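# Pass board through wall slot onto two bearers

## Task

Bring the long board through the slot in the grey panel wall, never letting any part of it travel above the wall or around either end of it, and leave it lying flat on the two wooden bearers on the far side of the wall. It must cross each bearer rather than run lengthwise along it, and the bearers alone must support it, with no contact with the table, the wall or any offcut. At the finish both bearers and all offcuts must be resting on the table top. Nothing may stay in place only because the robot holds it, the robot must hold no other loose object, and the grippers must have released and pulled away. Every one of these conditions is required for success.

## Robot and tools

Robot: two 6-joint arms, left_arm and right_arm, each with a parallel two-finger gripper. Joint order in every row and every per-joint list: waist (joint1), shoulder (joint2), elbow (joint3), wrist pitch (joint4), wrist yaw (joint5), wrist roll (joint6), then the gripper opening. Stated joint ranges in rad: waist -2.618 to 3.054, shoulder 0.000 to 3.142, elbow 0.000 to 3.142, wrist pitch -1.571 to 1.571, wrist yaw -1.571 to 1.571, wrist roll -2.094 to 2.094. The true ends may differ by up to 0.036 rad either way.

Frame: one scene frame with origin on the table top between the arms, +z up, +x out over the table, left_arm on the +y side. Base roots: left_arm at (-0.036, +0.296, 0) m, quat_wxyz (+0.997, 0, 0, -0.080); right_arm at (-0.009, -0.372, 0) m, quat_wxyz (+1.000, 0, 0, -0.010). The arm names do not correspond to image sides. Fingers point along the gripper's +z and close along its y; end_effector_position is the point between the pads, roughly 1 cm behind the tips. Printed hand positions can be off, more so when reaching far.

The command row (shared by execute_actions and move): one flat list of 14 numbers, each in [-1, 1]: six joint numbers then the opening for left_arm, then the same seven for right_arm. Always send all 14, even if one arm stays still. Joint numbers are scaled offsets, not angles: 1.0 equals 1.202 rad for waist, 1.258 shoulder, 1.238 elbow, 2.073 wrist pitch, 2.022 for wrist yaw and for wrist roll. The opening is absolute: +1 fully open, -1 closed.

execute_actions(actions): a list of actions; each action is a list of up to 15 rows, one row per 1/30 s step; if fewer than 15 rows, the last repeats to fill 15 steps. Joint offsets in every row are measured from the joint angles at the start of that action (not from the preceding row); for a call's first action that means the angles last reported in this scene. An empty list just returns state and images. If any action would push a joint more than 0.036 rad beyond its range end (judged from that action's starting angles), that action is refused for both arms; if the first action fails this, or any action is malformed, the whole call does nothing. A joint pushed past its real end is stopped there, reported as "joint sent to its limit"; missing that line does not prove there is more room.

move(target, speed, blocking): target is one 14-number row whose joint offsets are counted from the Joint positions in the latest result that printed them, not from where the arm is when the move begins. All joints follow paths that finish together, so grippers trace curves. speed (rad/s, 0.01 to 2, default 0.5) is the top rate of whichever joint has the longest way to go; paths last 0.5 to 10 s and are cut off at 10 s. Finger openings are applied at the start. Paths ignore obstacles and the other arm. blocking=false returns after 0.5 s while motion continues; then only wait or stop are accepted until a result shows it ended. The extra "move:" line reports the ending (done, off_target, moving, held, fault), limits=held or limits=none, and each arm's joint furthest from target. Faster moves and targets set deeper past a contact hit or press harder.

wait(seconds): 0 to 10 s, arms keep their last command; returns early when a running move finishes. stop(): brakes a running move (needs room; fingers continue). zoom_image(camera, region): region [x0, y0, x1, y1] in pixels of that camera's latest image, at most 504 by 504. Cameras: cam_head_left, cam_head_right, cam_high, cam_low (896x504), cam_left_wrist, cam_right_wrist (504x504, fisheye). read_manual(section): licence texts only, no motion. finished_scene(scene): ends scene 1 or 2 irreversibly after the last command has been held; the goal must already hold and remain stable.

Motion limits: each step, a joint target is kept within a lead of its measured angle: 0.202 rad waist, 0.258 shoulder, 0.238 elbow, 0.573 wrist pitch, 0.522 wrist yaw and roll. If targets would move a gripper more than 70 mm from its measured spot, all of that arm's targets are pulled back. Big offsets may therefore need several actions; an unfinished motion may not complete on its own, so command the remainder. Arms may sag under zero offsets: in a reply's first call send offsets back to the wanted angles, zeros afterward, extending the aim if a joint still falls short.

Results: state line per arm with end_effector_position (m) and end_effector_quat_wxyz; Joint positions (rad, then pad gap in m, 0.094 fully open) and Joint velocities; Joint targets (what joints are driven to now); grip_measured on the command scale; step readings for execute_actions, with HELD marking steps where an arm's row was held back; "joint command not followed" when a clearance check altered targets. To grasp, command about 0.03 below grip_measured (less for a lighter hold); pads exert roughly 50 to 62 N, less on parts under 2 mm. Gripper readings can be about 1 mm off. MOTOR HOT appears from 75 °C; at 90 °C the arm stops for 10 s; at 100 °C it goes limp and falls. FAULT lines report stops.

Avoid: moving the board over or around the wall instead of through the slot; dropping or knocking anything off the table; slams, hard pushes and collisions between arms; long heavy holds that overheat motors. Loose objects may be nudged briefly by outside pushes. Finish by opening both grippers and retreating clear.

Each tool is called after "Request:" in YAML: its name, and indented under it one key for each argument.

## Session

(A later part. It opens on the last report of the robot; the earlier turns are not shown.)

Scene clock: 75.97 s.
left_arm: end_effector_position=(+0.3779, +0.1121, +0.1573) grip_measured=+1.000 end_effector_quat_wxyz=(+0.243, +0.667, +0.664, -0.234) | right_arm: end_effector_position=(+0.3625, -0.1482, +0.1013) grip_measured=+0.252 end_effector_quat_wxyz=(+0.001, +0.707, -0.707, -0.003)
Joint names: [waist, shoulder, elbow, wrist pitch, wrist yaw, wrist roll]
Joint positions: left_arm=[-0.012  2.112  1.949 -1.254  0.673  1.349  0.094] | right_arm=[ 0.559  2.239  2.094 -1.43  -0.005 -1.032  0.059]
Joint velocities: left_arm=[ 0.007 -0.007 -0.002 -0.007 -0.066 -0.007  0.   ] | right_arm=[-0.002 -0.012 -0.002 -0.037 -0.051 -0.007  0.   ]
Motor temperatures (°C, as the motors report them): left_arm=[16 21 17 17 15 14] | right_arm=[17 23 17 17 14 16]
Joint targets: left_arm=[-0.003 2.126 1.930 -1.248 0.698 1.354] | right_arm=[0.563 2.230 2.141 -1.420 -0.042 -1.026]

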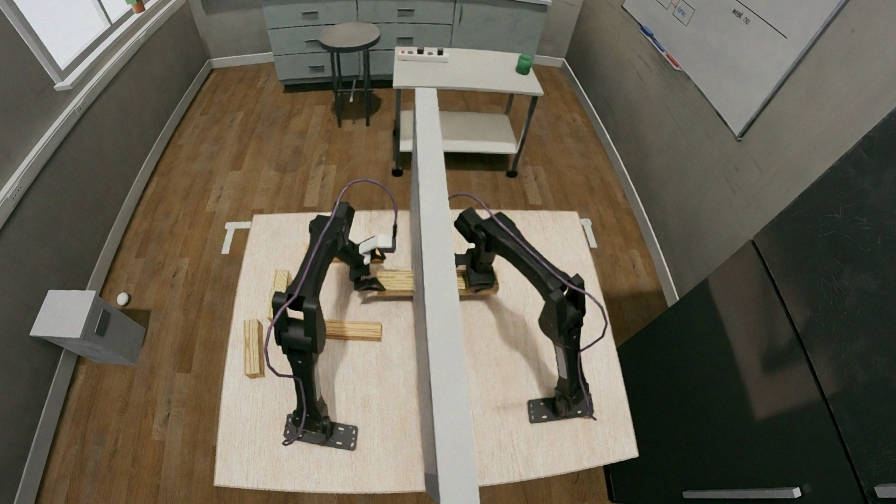

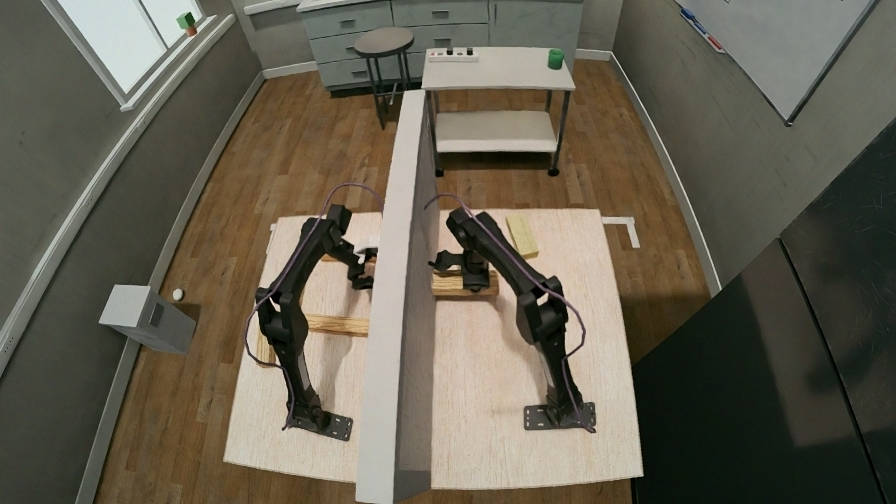

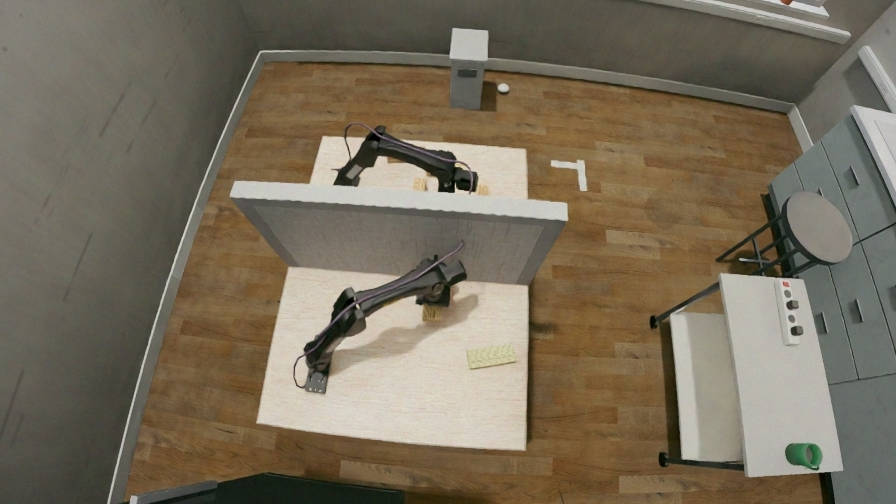

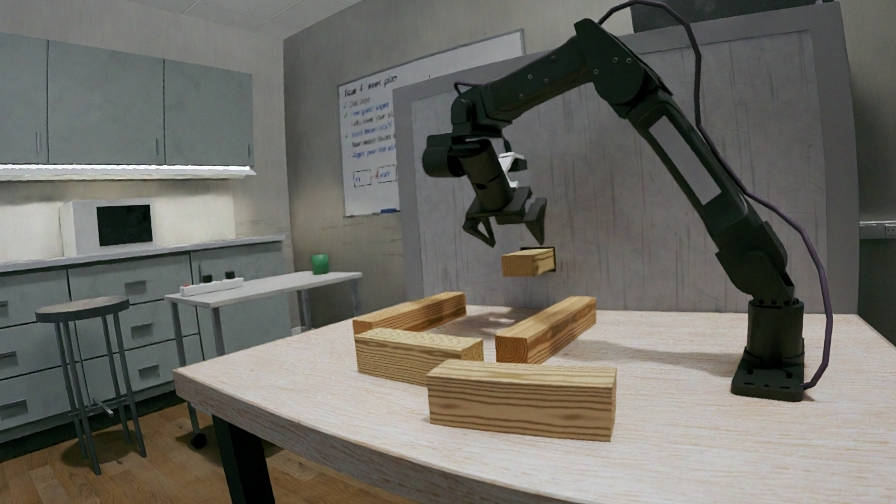

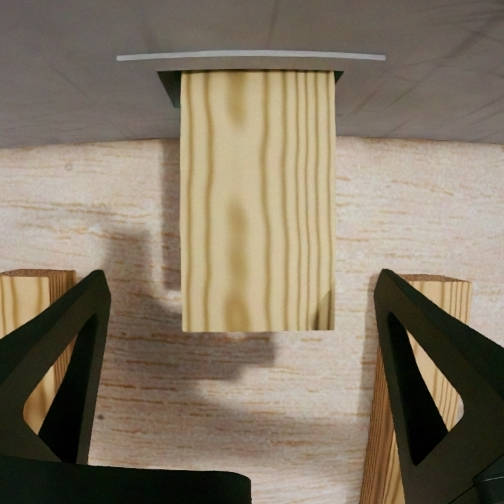

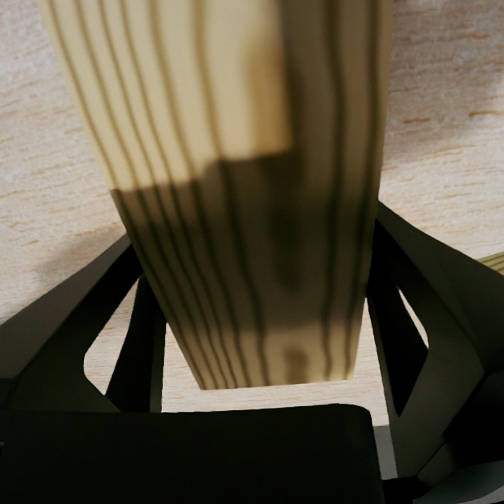

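Request:
execute_actions:
  actions:
    - [[-0.0072,0.0112,-0.0188,0.0065,0.0124,-0.0040,1,0.0033,-0.0072,0.0380,0.0045,-0.0183,0.0030,0],[-0.0099,0.0113,-0.0258,0.0118,0.0124,-0.0061,1,0.0033,-0.0072,0.0380,0.0045,-0.0183,0.0030,0],[-0.0141,0.0114,-0.0362,0.0198,0.0124,-0.0093,1,0.0033,-0.0072,0.0380,0.0045,-0.0183,0.0030,0],[-0.0189,0.0116,-0.0483,0.0291,0.0124,-0.0129,1,0.0033,-0.0072,0.0380,0.0045,-0.0183,0.0030,0],[-0.0243,0.0118,-0.0622,0.0398,0.0124,-0.0171,1,0.0033,-0.0072,0.0380,0.0045,-0.0183,0.0030,0],[-0.0305,0.0120,-0.0778,0.0518,0.0124,-0.0219,1,0.0033,-0.0072,0.0380,0.0045,-0.0183,0.0030,0],[-0.0367,0.0122,-0.0934,0.0638,0.0124,-0.0266,1,0.0033,-0.0072,0.0380,0.0045,-0.0183,0.0030,0],[-0.0435,0.0124,-0.1108,0.0771,0.0124,-0.0318,1,0.0033,-0.0072,0.0380,0.0045,-0.0183,0.0030,0],[-0.0497,0.0126,-0.1264,0.0890,0.0124,-0.0366,1,0.0033,-0.0072,0.0380,0.0045,-0.0183,0.0030,0],[-0.0559,0.0128,-0.1420,0.1010,0.0124,-0.0413,1,0.0033,-0.0072,0.0380,0.0045,-0.0183,0.0030,0],[-0.0613,0.0130,-0.1559,0.1117,0.0124,-0.0455,1,0.0033,-0.0072,0.0380,0.0045,-0.0183,0.0030,0],[-0.0661,0.0132,-0.1680,0.1210,0.0124,-0.0491,1,0.0033,-0.0072,0.0380,0.0045,-0.0183,0.0030,0],[-0.0703,0.0134,-0.1784,0.1290,0.0124,-0.0523,1,0.0033,-0.0072,0.0380,0.0045,-0.0183,0.0030,0],[-0.0730,0.0135,-0.1854,0.1343,0.0124,-0.0544,1,0.0033,-0.0072,0.0380,0.0045,-0.0183,0.0030,0],[-0.0744,0.0135,-0.1889,0.1370,0.0124,-0.0554,1,0.0033,-0.0072,0.0380,0.0045,-0.0183,0.0030,0]]

Request:
wait:
  seconds: 0.4

Scene clock: 78.63 s.
left_arm: end_effector_position=(+0.3608, +0.0785, +0.1037) grip_measured=+1.000 end_effector_quat_wxyz=(+0.223, +0.667, +0.664, -0.254) | right_arm: end_effector_position=(+0.3625, -0.1482, +0.1013) grip_measured=+0.252 end_effector_quat_wxyz=(+0.001, +0.707, -0.707, -0.003)
Joint names: [waist, shoulder, elbow, wrist pitch, wrist yaw, wrist roll]
Joint positions: left_arm=[-0.094  2.117  1.743 -1.044  0.676  1.266  0.094] | right_arm=[ 0.559  2.239  2.094 -1.43  -0.005 -1.032  0.059]
Joint velocities: left_arm=[-0.154  0.066 -0.261  0.374 -0.037 -0.183  0.   ] | right_arm=[-0.007 -0.012  0.007  0.037 -0.081  0.007 -0.   ]
Motor temperatures (°C, as the motors report them): left_arm=[16 21 17 17 15 14] | right_arm=[17 24 18 17 14 16]
Joint targets: left_arm=[-0.101 2.129 1.715 -0.970 0.699 1.237] | right_arm=[0.563 2.230 2.141 -1.420 -0.042 -1.026]
Step readings (joint positions):
0: left_arm=[-0.012 2.112 1.949 -1.254 0.673 1.349] | right_arm=[0.559 2.239 2.094 -1.430 -0.005 -1.032]
1: left_arm=[-0.012 2.112 1.949 -1.253 0.674 1.349] | right_arm=[0.559 2.239 2.094 -1.430 -0.005 -1.032]
2: left_arm=[-0.012 2.112 1.947 -1.250 0.674 1.347] | right_arm=[0.559 2.239 2.094 -1.430 -0.005 -1.032]
4: left_arm=[-0.013 2.112 1.933 -1.234 0.675 1.342] | right_arm=[0.559 2.239 2.094 -1.430 -0.005 -1.032]
8: left_arm=[-0.034 2.112 1.866 -1.173 0.676 1.319] | right_arm=[0.559 2.239 2.094 -1.430 -0.005 -1.032]
15: Joint positions above

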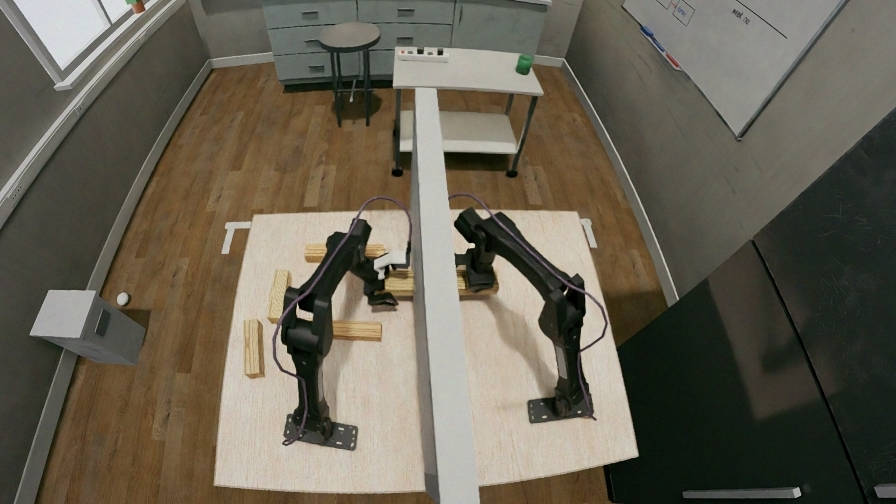

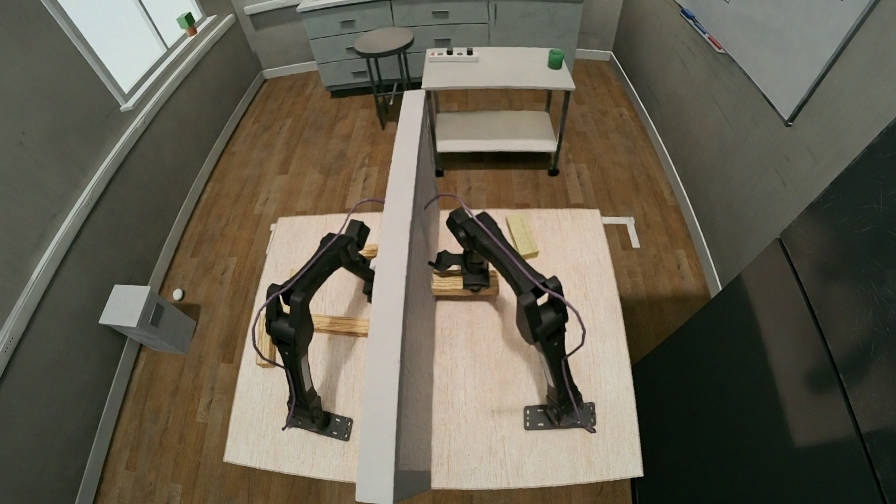

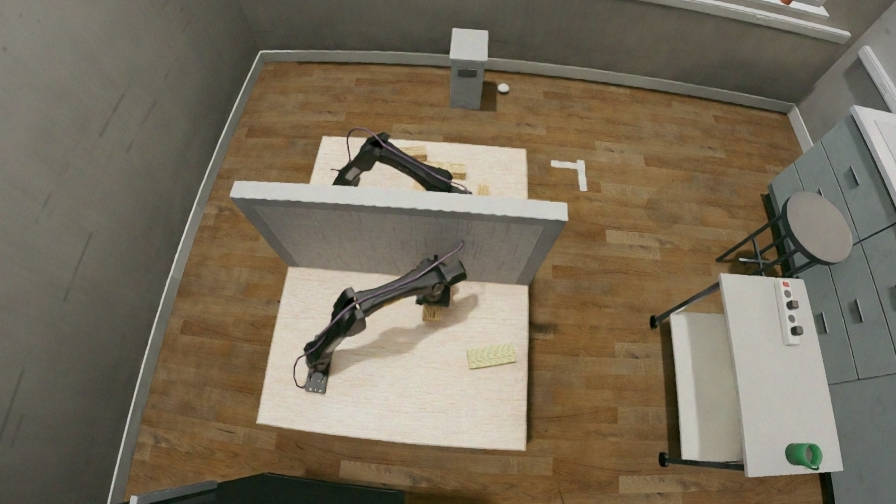

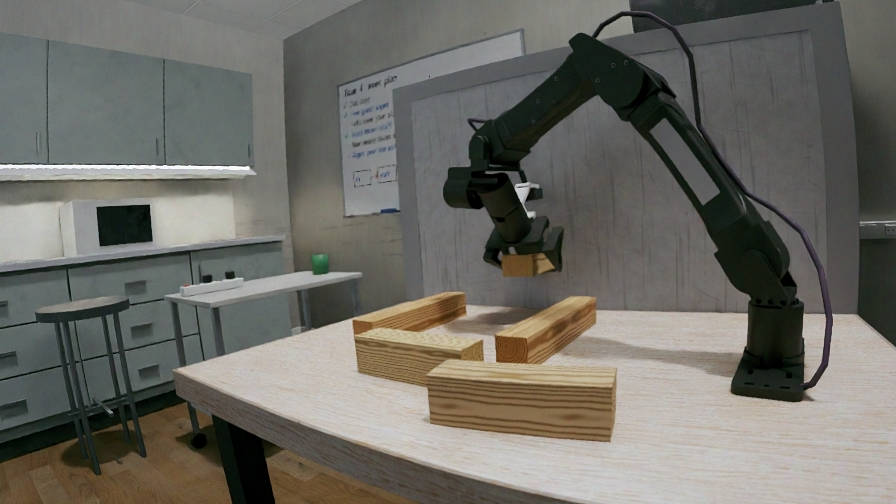

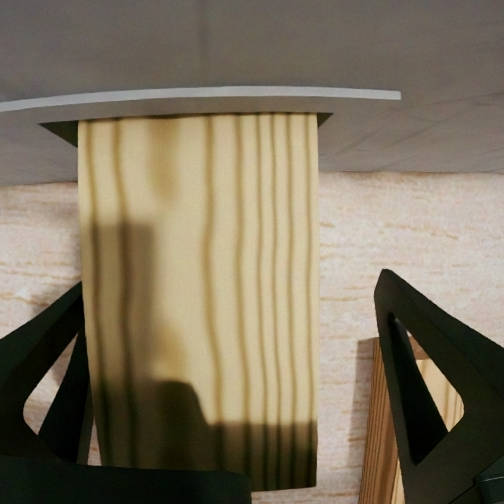

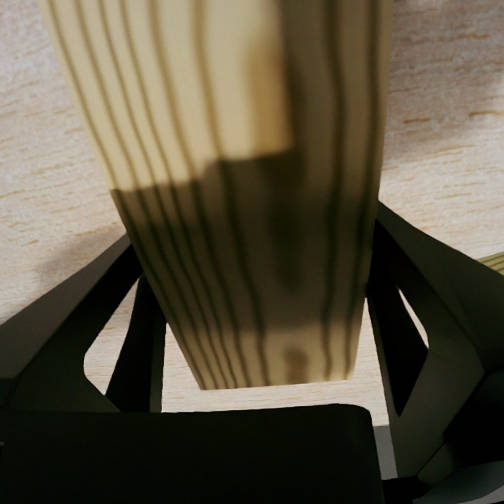

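Scene clock: 79.03 s.
left_arm: end_effector_position=(+0.3680, +0.0728, +0.0986) grip_measured=+1.000 end_effector_quat_wxyz=(+0.236, +0.665, +0.663, -0.248) | right_arm: end_effector_position=(+0.3625, -0.1482, +0.1013) grip_measured=+0.252 end_effector_quat_wxyz=(+0.001, +0.707, -0.707, -0.003)
Joint names: [waist, shoulder, elbow, wrist pitch, wrist yaw, wrist roll]
Joint positions: left_arm=[-0.102  2.125  1.728 -0.981  0.676  1.243  0.094] | right_arm=[ 0.559  2.239  2.094 -1.43  -0.005 -1.032  0.059]
Joint velocities: left_arm=[ 0.002 -0.022  0.017  0.022  0.095  0.037  0.   ] | right_arm=[ 0.007 -0.002 -0.007  0.007 -0.066  0.007 -0.001]
Motor temperatures (°C, as the motors report them): left_arm=[16 21 17 17 15 14] | right_arm=[17 24 18 17 14 16]
Joint targets: left_arm=[-0.101 2.129 1.715 -0.970 0.699 1.237] | right_arm=[0.563 2.230 2.141 -1.420 -0.042 -1.026]
wait: 0.40 s; no rest

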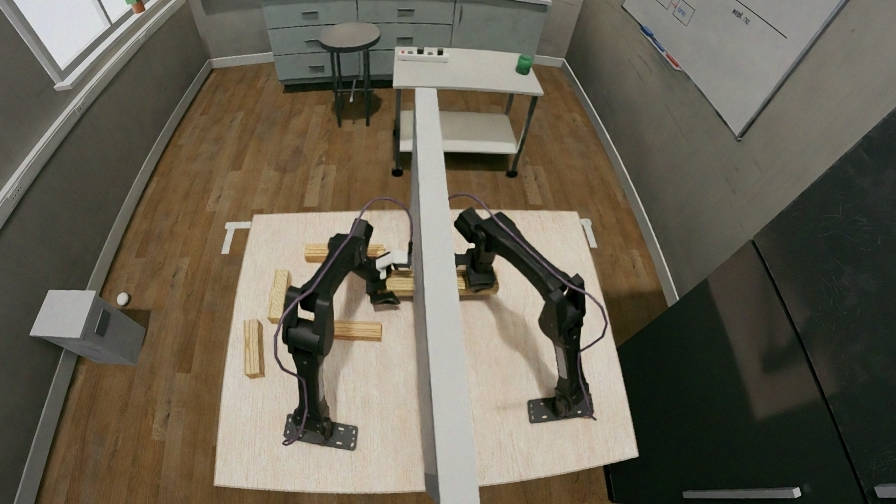

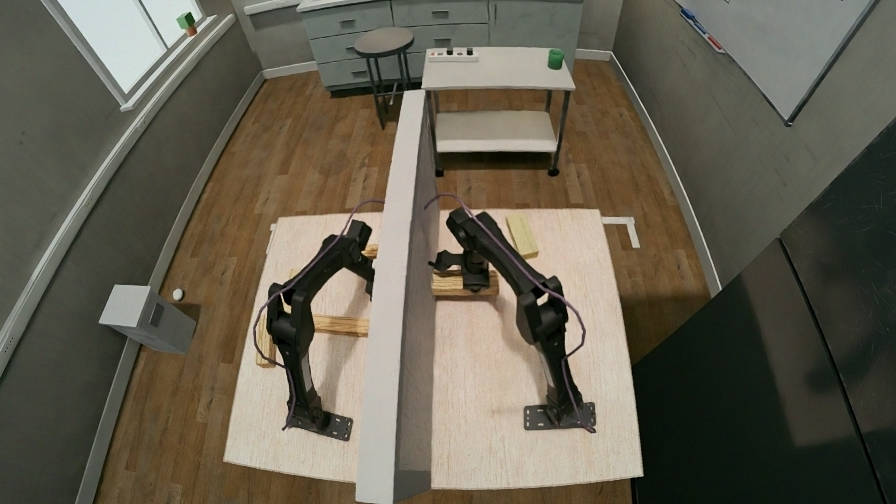

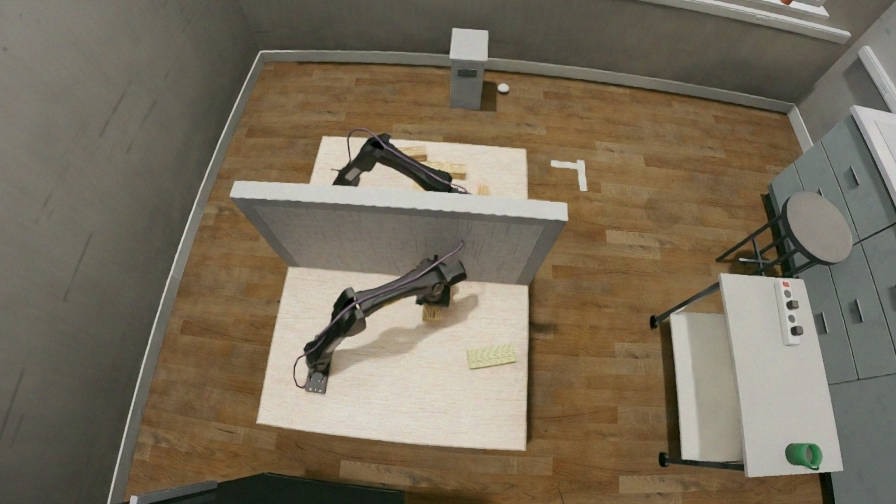

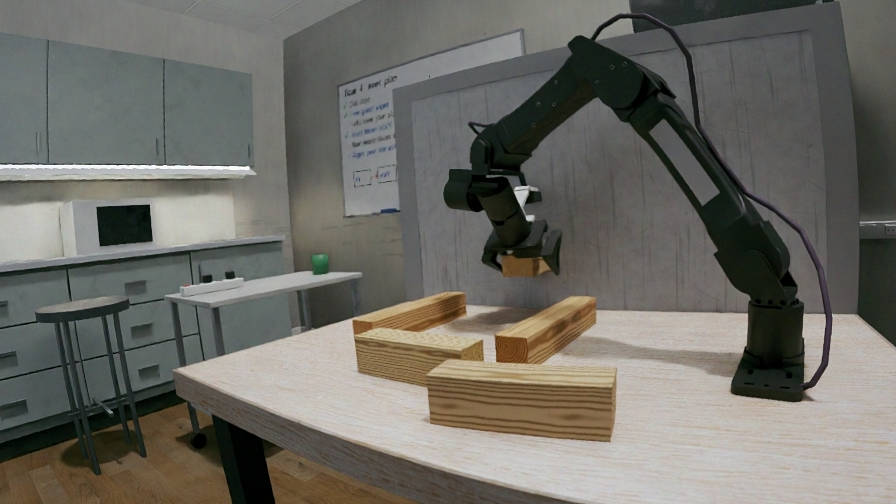

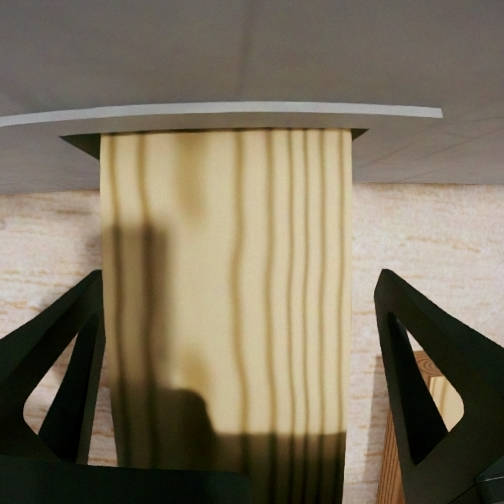

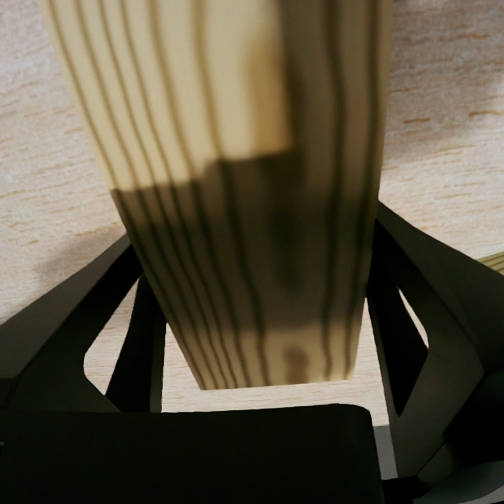

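Request:
zoom_image:
  camera: "cam_low"
  region: [430, 170, 610, 300]

Region (430, 170, 610, 300) of cam_low's 896x504 image, scaled by 2.800, with more detail than that image has.

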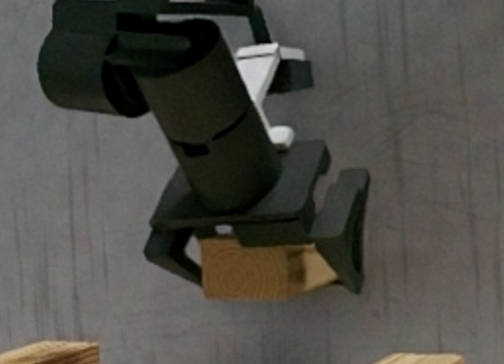

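Request:
execute_actions:
  actions:
    - [[0.0050,-0.0080,0.0100,0.0000,0.0114,0.0020,1,0.0033,-0.0072,0.0380,0.0045,-0.0183,0.0030,0],[0.0070,-0.0130,0.0180,-0.0020,0.0114,0.0030,1,0.0033,-0.0072,0.0380,0.0045,-0.0183,0.0030,0],[0.0090,-0.0170,0.0230,-0.0035,0.0114,0.0040,1,0.0033,-0.0072,0.0380,0.0045,-0.0183,0.0030,0],[0.0110,-0.0195,0.0260,-0.0045,0.0114,0.0050,1,0.0033,-0.0072,0.0380,0.0045,-0.0183,0.0030,0],[0.0125,-0.0215,0.0280,-0.0055,0.0114,0.0058,1,0.0033,-0.0072,0.0380,0.0045,-0.0183,0.0030,0],[0.0140,-0.0230,0.0292,-0.0062,0.0114,0.0064,1,0.0033,-0.0072,0.0380,0.0045,-0.0183,0.0030,0],[0.0155,-0.0245,0.0300,-0.0068,0.0114,0.0069,1,0.0033,-0.0072,0.0380,0.0045,-0.0183,0.0030,0],[0.0166,-0.0254,0.0307,-0.0072,0.0114,0.0069,1,0.0033,-0.0072,0.0380,0.0045,-0.0183,0.0030,0]]

Scene clock: 80.77 s.
left_arm: end_effector_position=(+0.3715, +0.0784, +0.0987) grip_measured=+1.000 end_effector_quat_wxyz=(+0.240, +0.663, +0.665, -0.245) | right_arm: end_effector_position=(+0.3625, -0.1482, +0.1013) grip_measured=+0.252 end_effector_quat_wxyz=(+0.001, +0.707, -0.707, -0.003)
Joint names: [waist, shoulder, elbow, wrist pitch, wrist yaw, wrist roll]
Joint positions: left_arm=[-0.088  2.125  1.728 -0.979  0.676  1.251  0.094] | right_arm=[ 0.559  2.239  2.094 -1.43  -0.005 -1.032  0.059]
Joint velocities: left_arm=[-0.002  0.012 -0.012  0.007 -0.037 -0.022  0.   ] | right_arm=[-0.002  0.007  0.012 -0.051  0.037 -0.11  -0.001]
Motor temperatures (°C, as the motors report them): left_arm=[16 21 17 17 15 14] | right_arm=[17 24 18 17 14 16]
Joint targets: left_arm=[-0.082 2.093 1.766 -0.996 0.699 1.257] | right_arm=[0.563 2.230 2.141 -1.420 -0.042 -1.026]
Step readings (joint positions):
0: left_arm=[-0.102 2.125 1.728 -0.977 0.676 1.241] | right_arm=[0.559 2.239 2.094 -1.430 -0.005 -1.032]
1: left_arm=[-0.102 2.125 1.728 -0.977 0.676 1.241] | right_arm=[0.559 2.239 2.094 -1.430 -0.005 -1.032]
2: left_arm=[-0.102 2.125 1.728 -0.977 0.676 1.242] | right_arm=[0.559 2.239 2.094 -1.430 -0.005 -1.032]
4: left_arm=[-0.102 2.125 1.728 -0.977 0.676 1.244] | right_arm=[0.559 2.239 2.094 -1.430 -0.005 -1.032]
8: left_arm=[-0.096 2.125 1.728 -0.978 0.676 1.248] | right_arm=[0.559 2.239 2.094 -1.430 -0.005 -1.032]
15: Joint positions above

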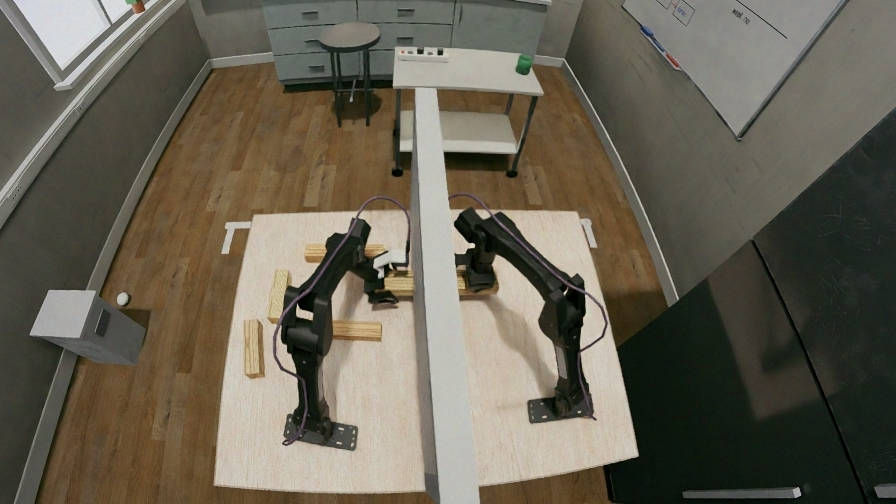

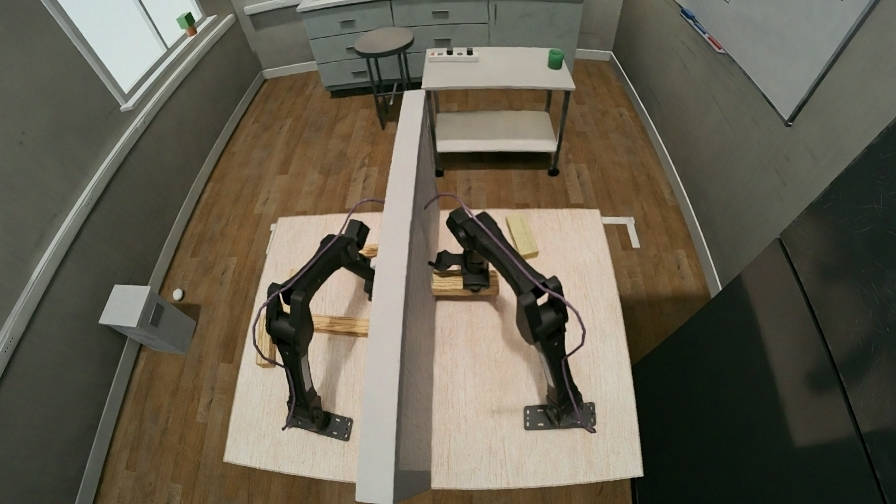

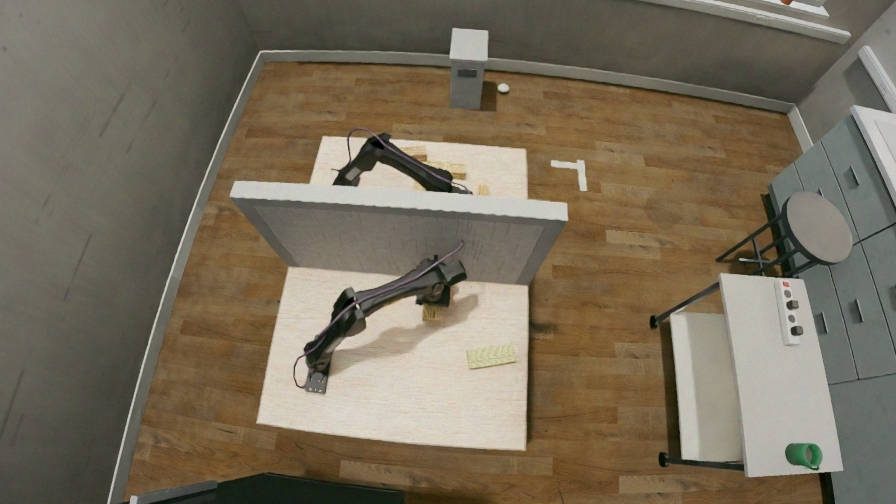

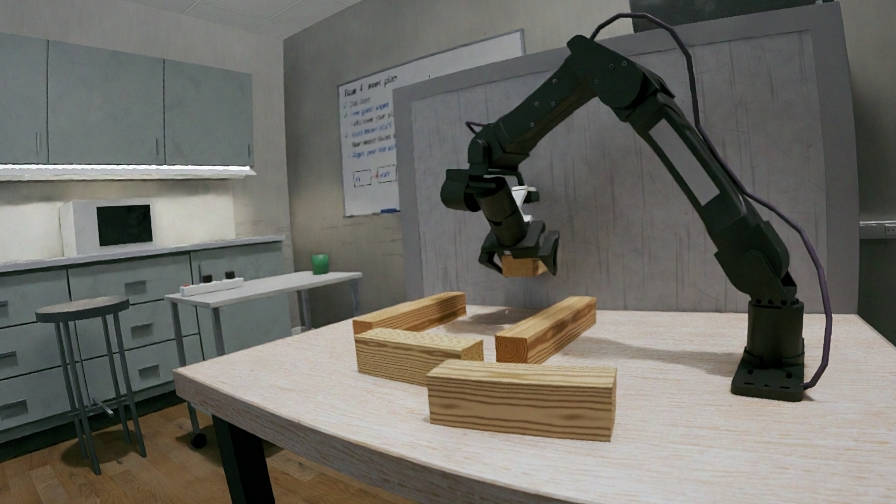

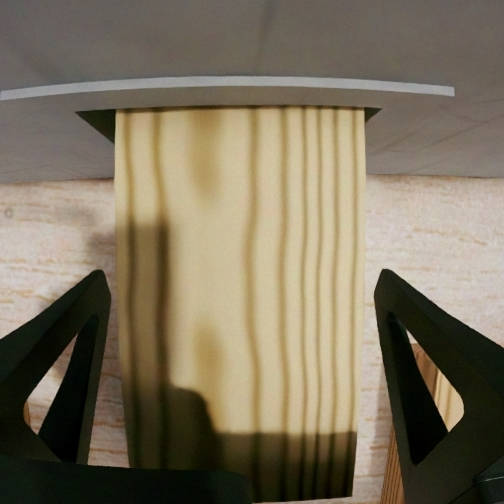

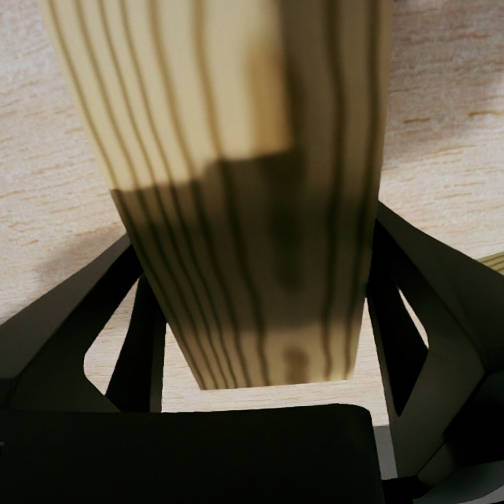

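Request:
execute_actions:
  actions:
    - [[0.0033,-0.0286,0.0200,-0.0030,0.0114,0.0020,1,0.0033,-0.0072,0.0380,0.0045,-0.0183,0.0030,0],[0.0033,-0.0318,0.0180,-0.0030,0.0114,0.0020,1,0.0033,-0.0072,0.0380,0.0045,-0.0183,0.0030,0],[0.0033,-0.0350,0.0160,-0.0030,0.0114,0.0020,1,0.0033,-0.0072,0.0380,0.0045,-0.0183,0.0030,0],[0.0033,-0.0350,0.0160,-0.0030,0.0114,0.0020,1,0.0033,-0.0072,0.0380,0.0045,-0.0183,0.0030,0],[0.0033,-0.0300,0.0160,-0.0030,0.0114,0.0020,1,0.0033,-0.0072,0.0380,0.0045,-0.0183,0.0030,0],[0.0033,-0.0280,0.0160,-0.0030,0.0114,0.0020,1,0.0033,-0.0072,0.0380,0.0045,-0.0183,0.0030,0]]

Scene clock: 81.53 s.
left_arm: end_effector_position=(+0.3716, +0.0783, +0.1038) grip_measured=+1.000 end_effector_quat_wxyz=(+0.244, +0.665, +0.663, -0.243) | right_arm: end_effector_position=(+0.3625, -0.1482, +0.1013) grip_measured=+0.252 end_effector_quat_wxyz=(+0.001, +0.707, -0.707, -0.003)
Joint names: [waist, shoulder, elbow, wrist pitch, wrist yaw, wrist roll]
Joint positions: left_arm=[-0.088  2.113  1.728 -0.979  0.677  1.252  0.094] | right_arm=[ 0.559  2.239  2.094 -1.43  -0.005 -1.032  0.059]
Joint velocities: left_arm=[-0.002 -0.017  0.022 -0.037 -0.007 -0.007  0.   ] | right_arm=[ 0.002 -0.007 -0.002  0.037  0.022  0.022 -0.001]
Motor temperatures (°C, as the motors report them): left_arm=[16 21 17 17 15 14] | right_arm=[17 24 18 17 14 16]
Joint targets: left_arm=[-0.084 2.090 1.748 -0.985 0.700 1.255] | right_arm=[0.563 2.230 2.141 -1.420 -0.042 -1.026]
Step readings (joint positions):
0: left_arm=[-0.088 2.125 1.728 -0.979 0.676 1.252] | right_arm=[0.559 2.239 2.094 -1.430 -0.005 -1.032]
1: left_arm=[-0.088 2.125 1.728 -0.979 0.676 1.252] | right_arm=[0.559 2.239 2.094 -1.430 -0.005 -1.032]
2: left_arm=[-0.088 2.124 1.728 -0.979 0.676 1.252] | right_arm=[0.559 2.239 2.094 -1.430 -0.005 -1.032]
4: left_arm=[-0.088 2.120 1.728 -0.979 0.676 1.252] | right_arm=[0.559 2.239 2.094 -1.430 -0.005 -1.032]
8: left_arm=[-0.088 2.113 1.728 -0.979 0.677 1.252] | right_arm=[0.559 2.239 2.094 -1.430 -0.005 -1.032]
15: Joint positions above

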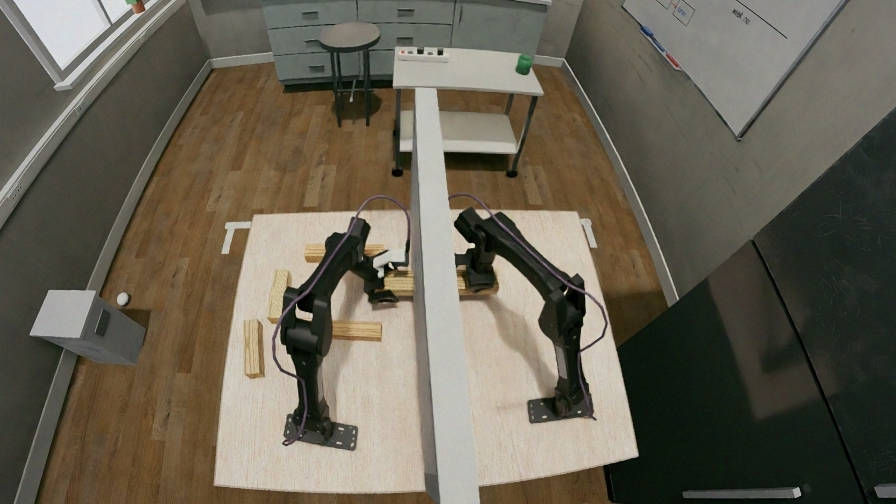

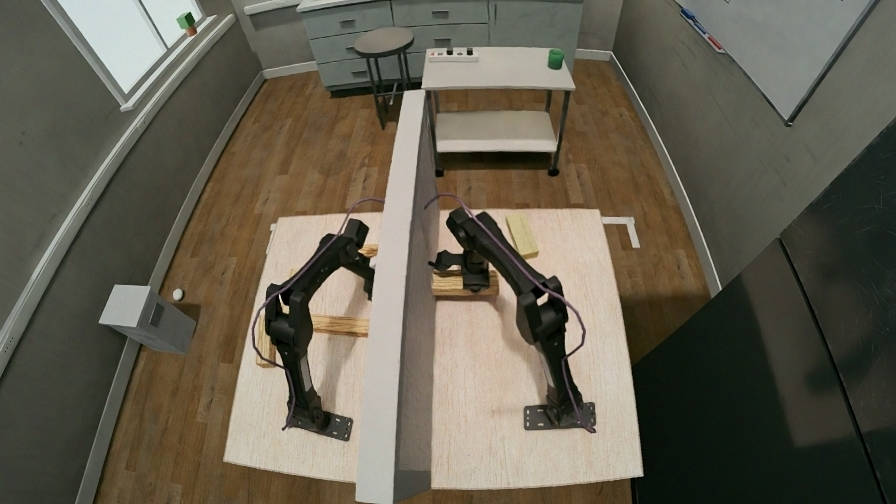

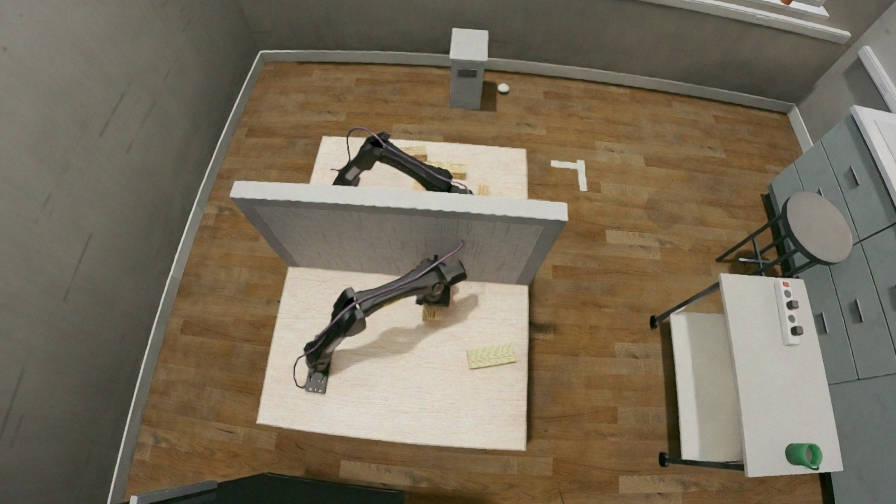

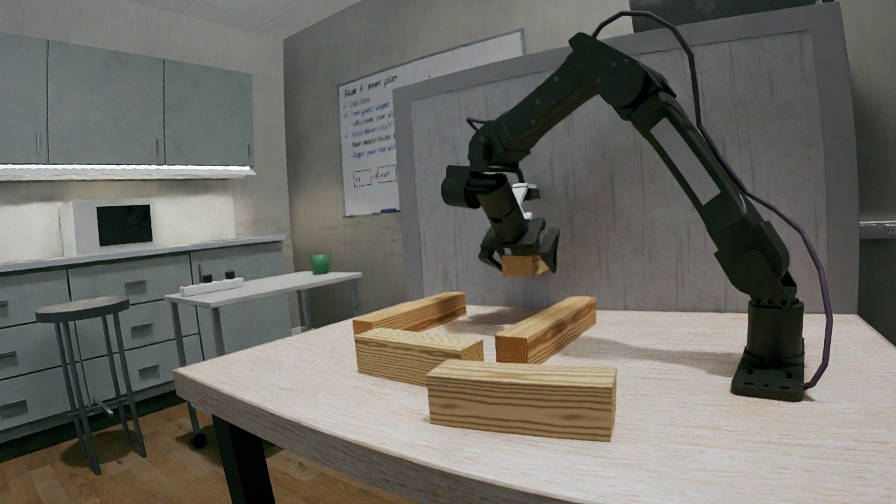

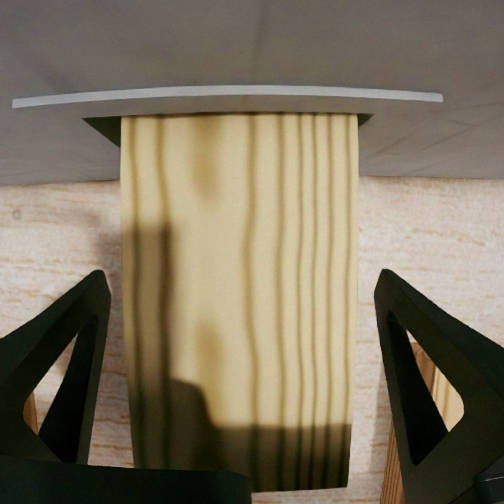

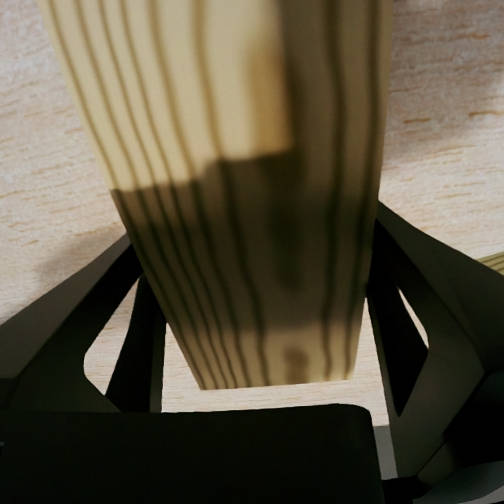

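Request:
execute_actions:
  actions:
    - [[0.0033,-0.0183,0.0162,-0.0029,0.0114,0.0015,0.7,0.0033,-0.0072,0.0380,0.0045,-0.0183,0.0030,0],[0.0033,-0.0183,0.0162,-0.0029,0.0114,0.0015,0.55,0.0033,-0.0072,0.0380,0.0045,-0.0183,0.0030,0],[0.0033,-0.0183,0.0162,-0.0029,0.0114,0.0015,0.45,0.0033,-0.0072,0.0380,0.0045,-0.0183,0.0030,0],[0.0033,-0.0183,0.0162,-0.0029,0.0114,0.0015,0.38,0.0033,-0.0072,0.0380,0.0045,-0.0183,0.0030,0],[0.0033,-0.0183,0.0162,-0.0029,0.0114,0.0015,0.33,0.0033,-0.0072,0.0380,0.0045,-0.0183,0.0030,0],[0.0033,-0.0183,0.0162,-0.0029,0.0114,0.0015,0.30,0.0033,-0.0072,0.0380,0.0045,-0.0183,0.0030,0],[0.0033,-0.0183,0.0162,-0.0029,0.0114,0.0015,0.28,0.0033,-0.0072,0.0380,0.0045,-0.0183,0.0030,0],[0.0033,-0.0183,0.0162,-0.0029,0.0114,0.0015,0.26,0.0033,-0.0072,0.0380,0.0045,-0.0183,0.0030,0],[0.0033,-0.0183,0.0162,-0.0029,0.0114,0.0015,0.24,0.0033,-0.0072,0.0380,0.0045,-0.0183,0.0030,0],[0.0033,-0.0183,0.0162,-0.0029,0.0114,0.0015,0.22,0.0033,-0.0072,0.0380,0.0045,-0.0183,0.0030,0],[0.0033,-0.0183,0.0162,-0.0029,0.0114,0.0015,0.18,0.0033,-0.0072,0.0380,0.0045,-0.0183,0.0030,0],[0.0033,-0.0183,0.0162,-0.0029,0.0114,0.0015,0.10,0.0033,-0.0072,0.0380,0.0045,-0.0183,0.0030,0],[0.0033,-0.0183,0.0162,-0.0029,0.0114,0.0015,0.0,0.0033,-0.0072,0.0380,0.0045,-0.0183,0.0030,0]]

Scene clock: 82.40 s.
left_arm: end_effector_position=(+0.3717, +0.0782, +0.1039) grip_measured=+0.249 end_effector_quat_wxyz=(+0.245, +0.665, +0.663, -0.243) | right_arm: end_effector_position=(+0.3620, -0.1484, +0.1013) grip_measured=+0.252 end_effector_quat_wxyz=(+0.002, +0.707, -0.707, -0.004)
Joint names: [waist, shoulder, elbow, wrist pitch, wrist yaw, wrist roll]
Joint positions: left_arm=[-0.088  2.113  1.728 -0.979  0.678  1.251  0.059] | right_arm=[ 0.559  2.239  2.094 -1.432 -0.006 -1.032  0.059]
Joint velocities: left_arm=[-0.017  0.017 -0.002 -0.051 -0.007 -0.051 -0.001] | right_arm=[ 0.007  0.017 -0.002  0.051 -0.007 -0.022  0.   ]
Motor temperatures (°C, as the motors report them): left_arm=[16 21 17 17 15 14] | right_arm=[17 24 18 17 14 16]
Joint targets: left_arm=[-0.084 2.090 1.748 -0.985 0.700 1.255] | right_arm=[0.563 2.230 2.141 -1.420 -0.042 -1.026]
Step readings (joint positions):
0: left_arm=[-0.088 2.113 1.728 -0.979 0.677 1.252] | right_arm=[0.559 2.239 2.094 -1.430 -0.005 -1.032]
1: left_arm=[-0.088 2.113 1.728 -0.979 0.677 1.252] | right_arm=[0.559 2.239 2.094 -1.430 -0.005 -1.032]
2: left_arm=[-0.088 2.113 1.728 -0.979 0.677 1.252] | right_arm=[0.559 2.239 2.094 -1.430 -0.005 -1.032]
4: left_arm=[-0.088 2.113 1.728 -0.979 0.677 1.252] | right_arm=[0.559 2.239 2.094 -1.430 -0.005 -1.032]
8: left_arm=[-0.088 2.113 1.728 -0.979 0.677 1.252] | right_arm=[0.559 2.239 2.094 -1.432 -0.005 -1.032]
15: Joint positions above

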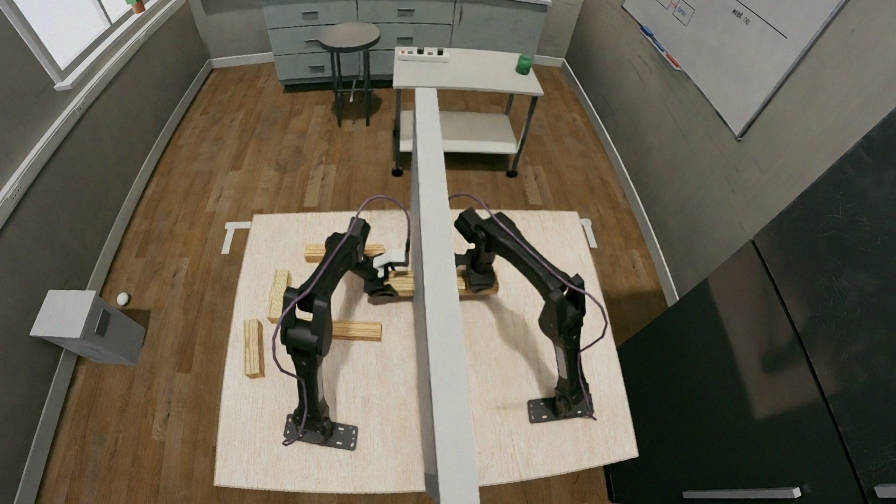

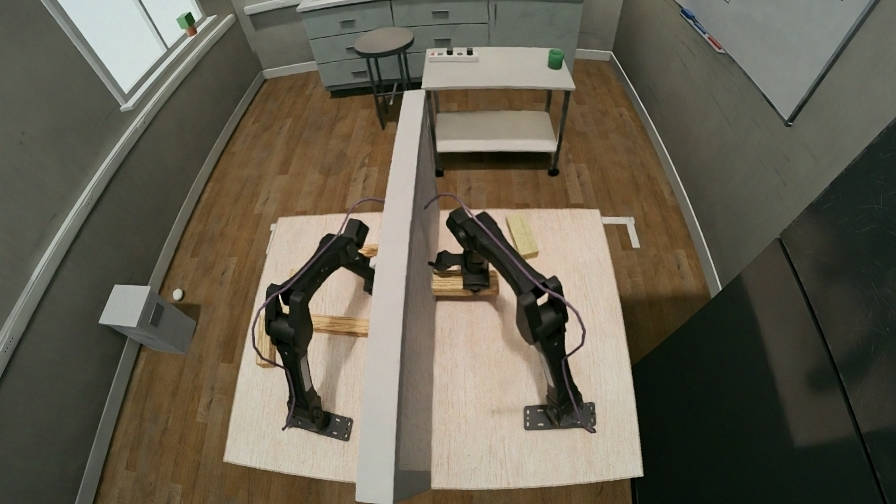

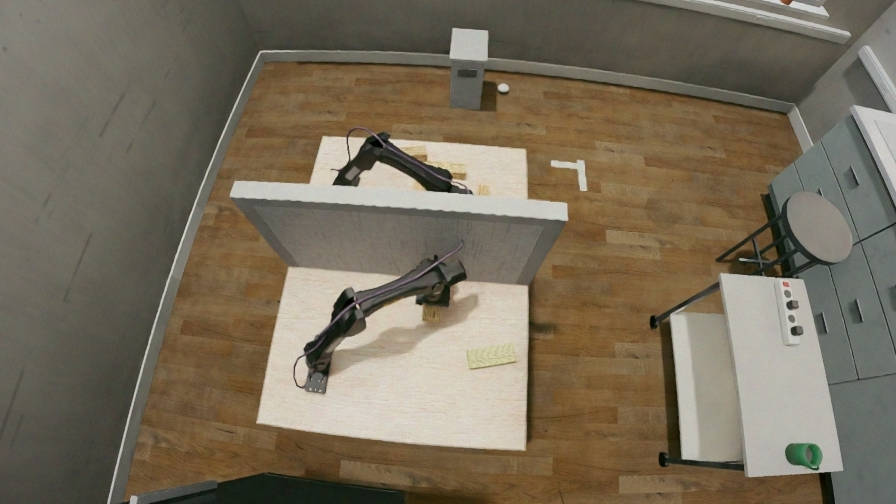

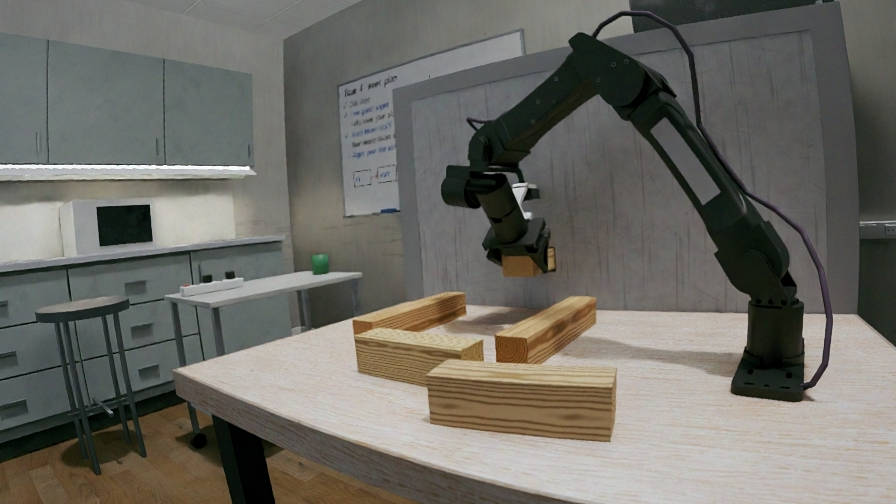

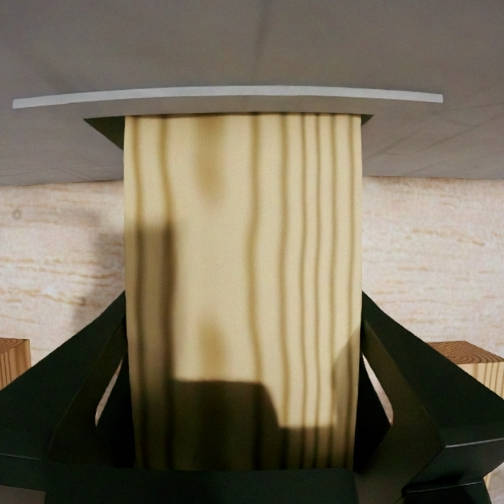

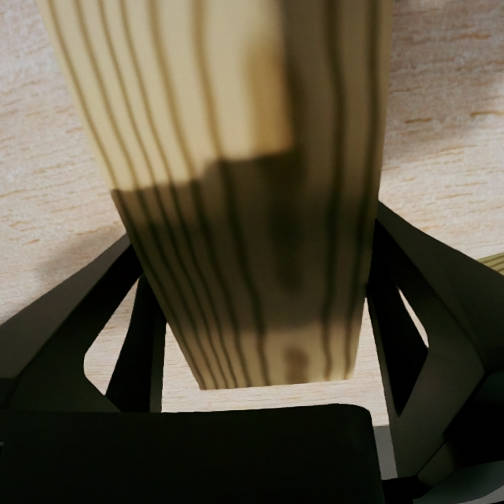

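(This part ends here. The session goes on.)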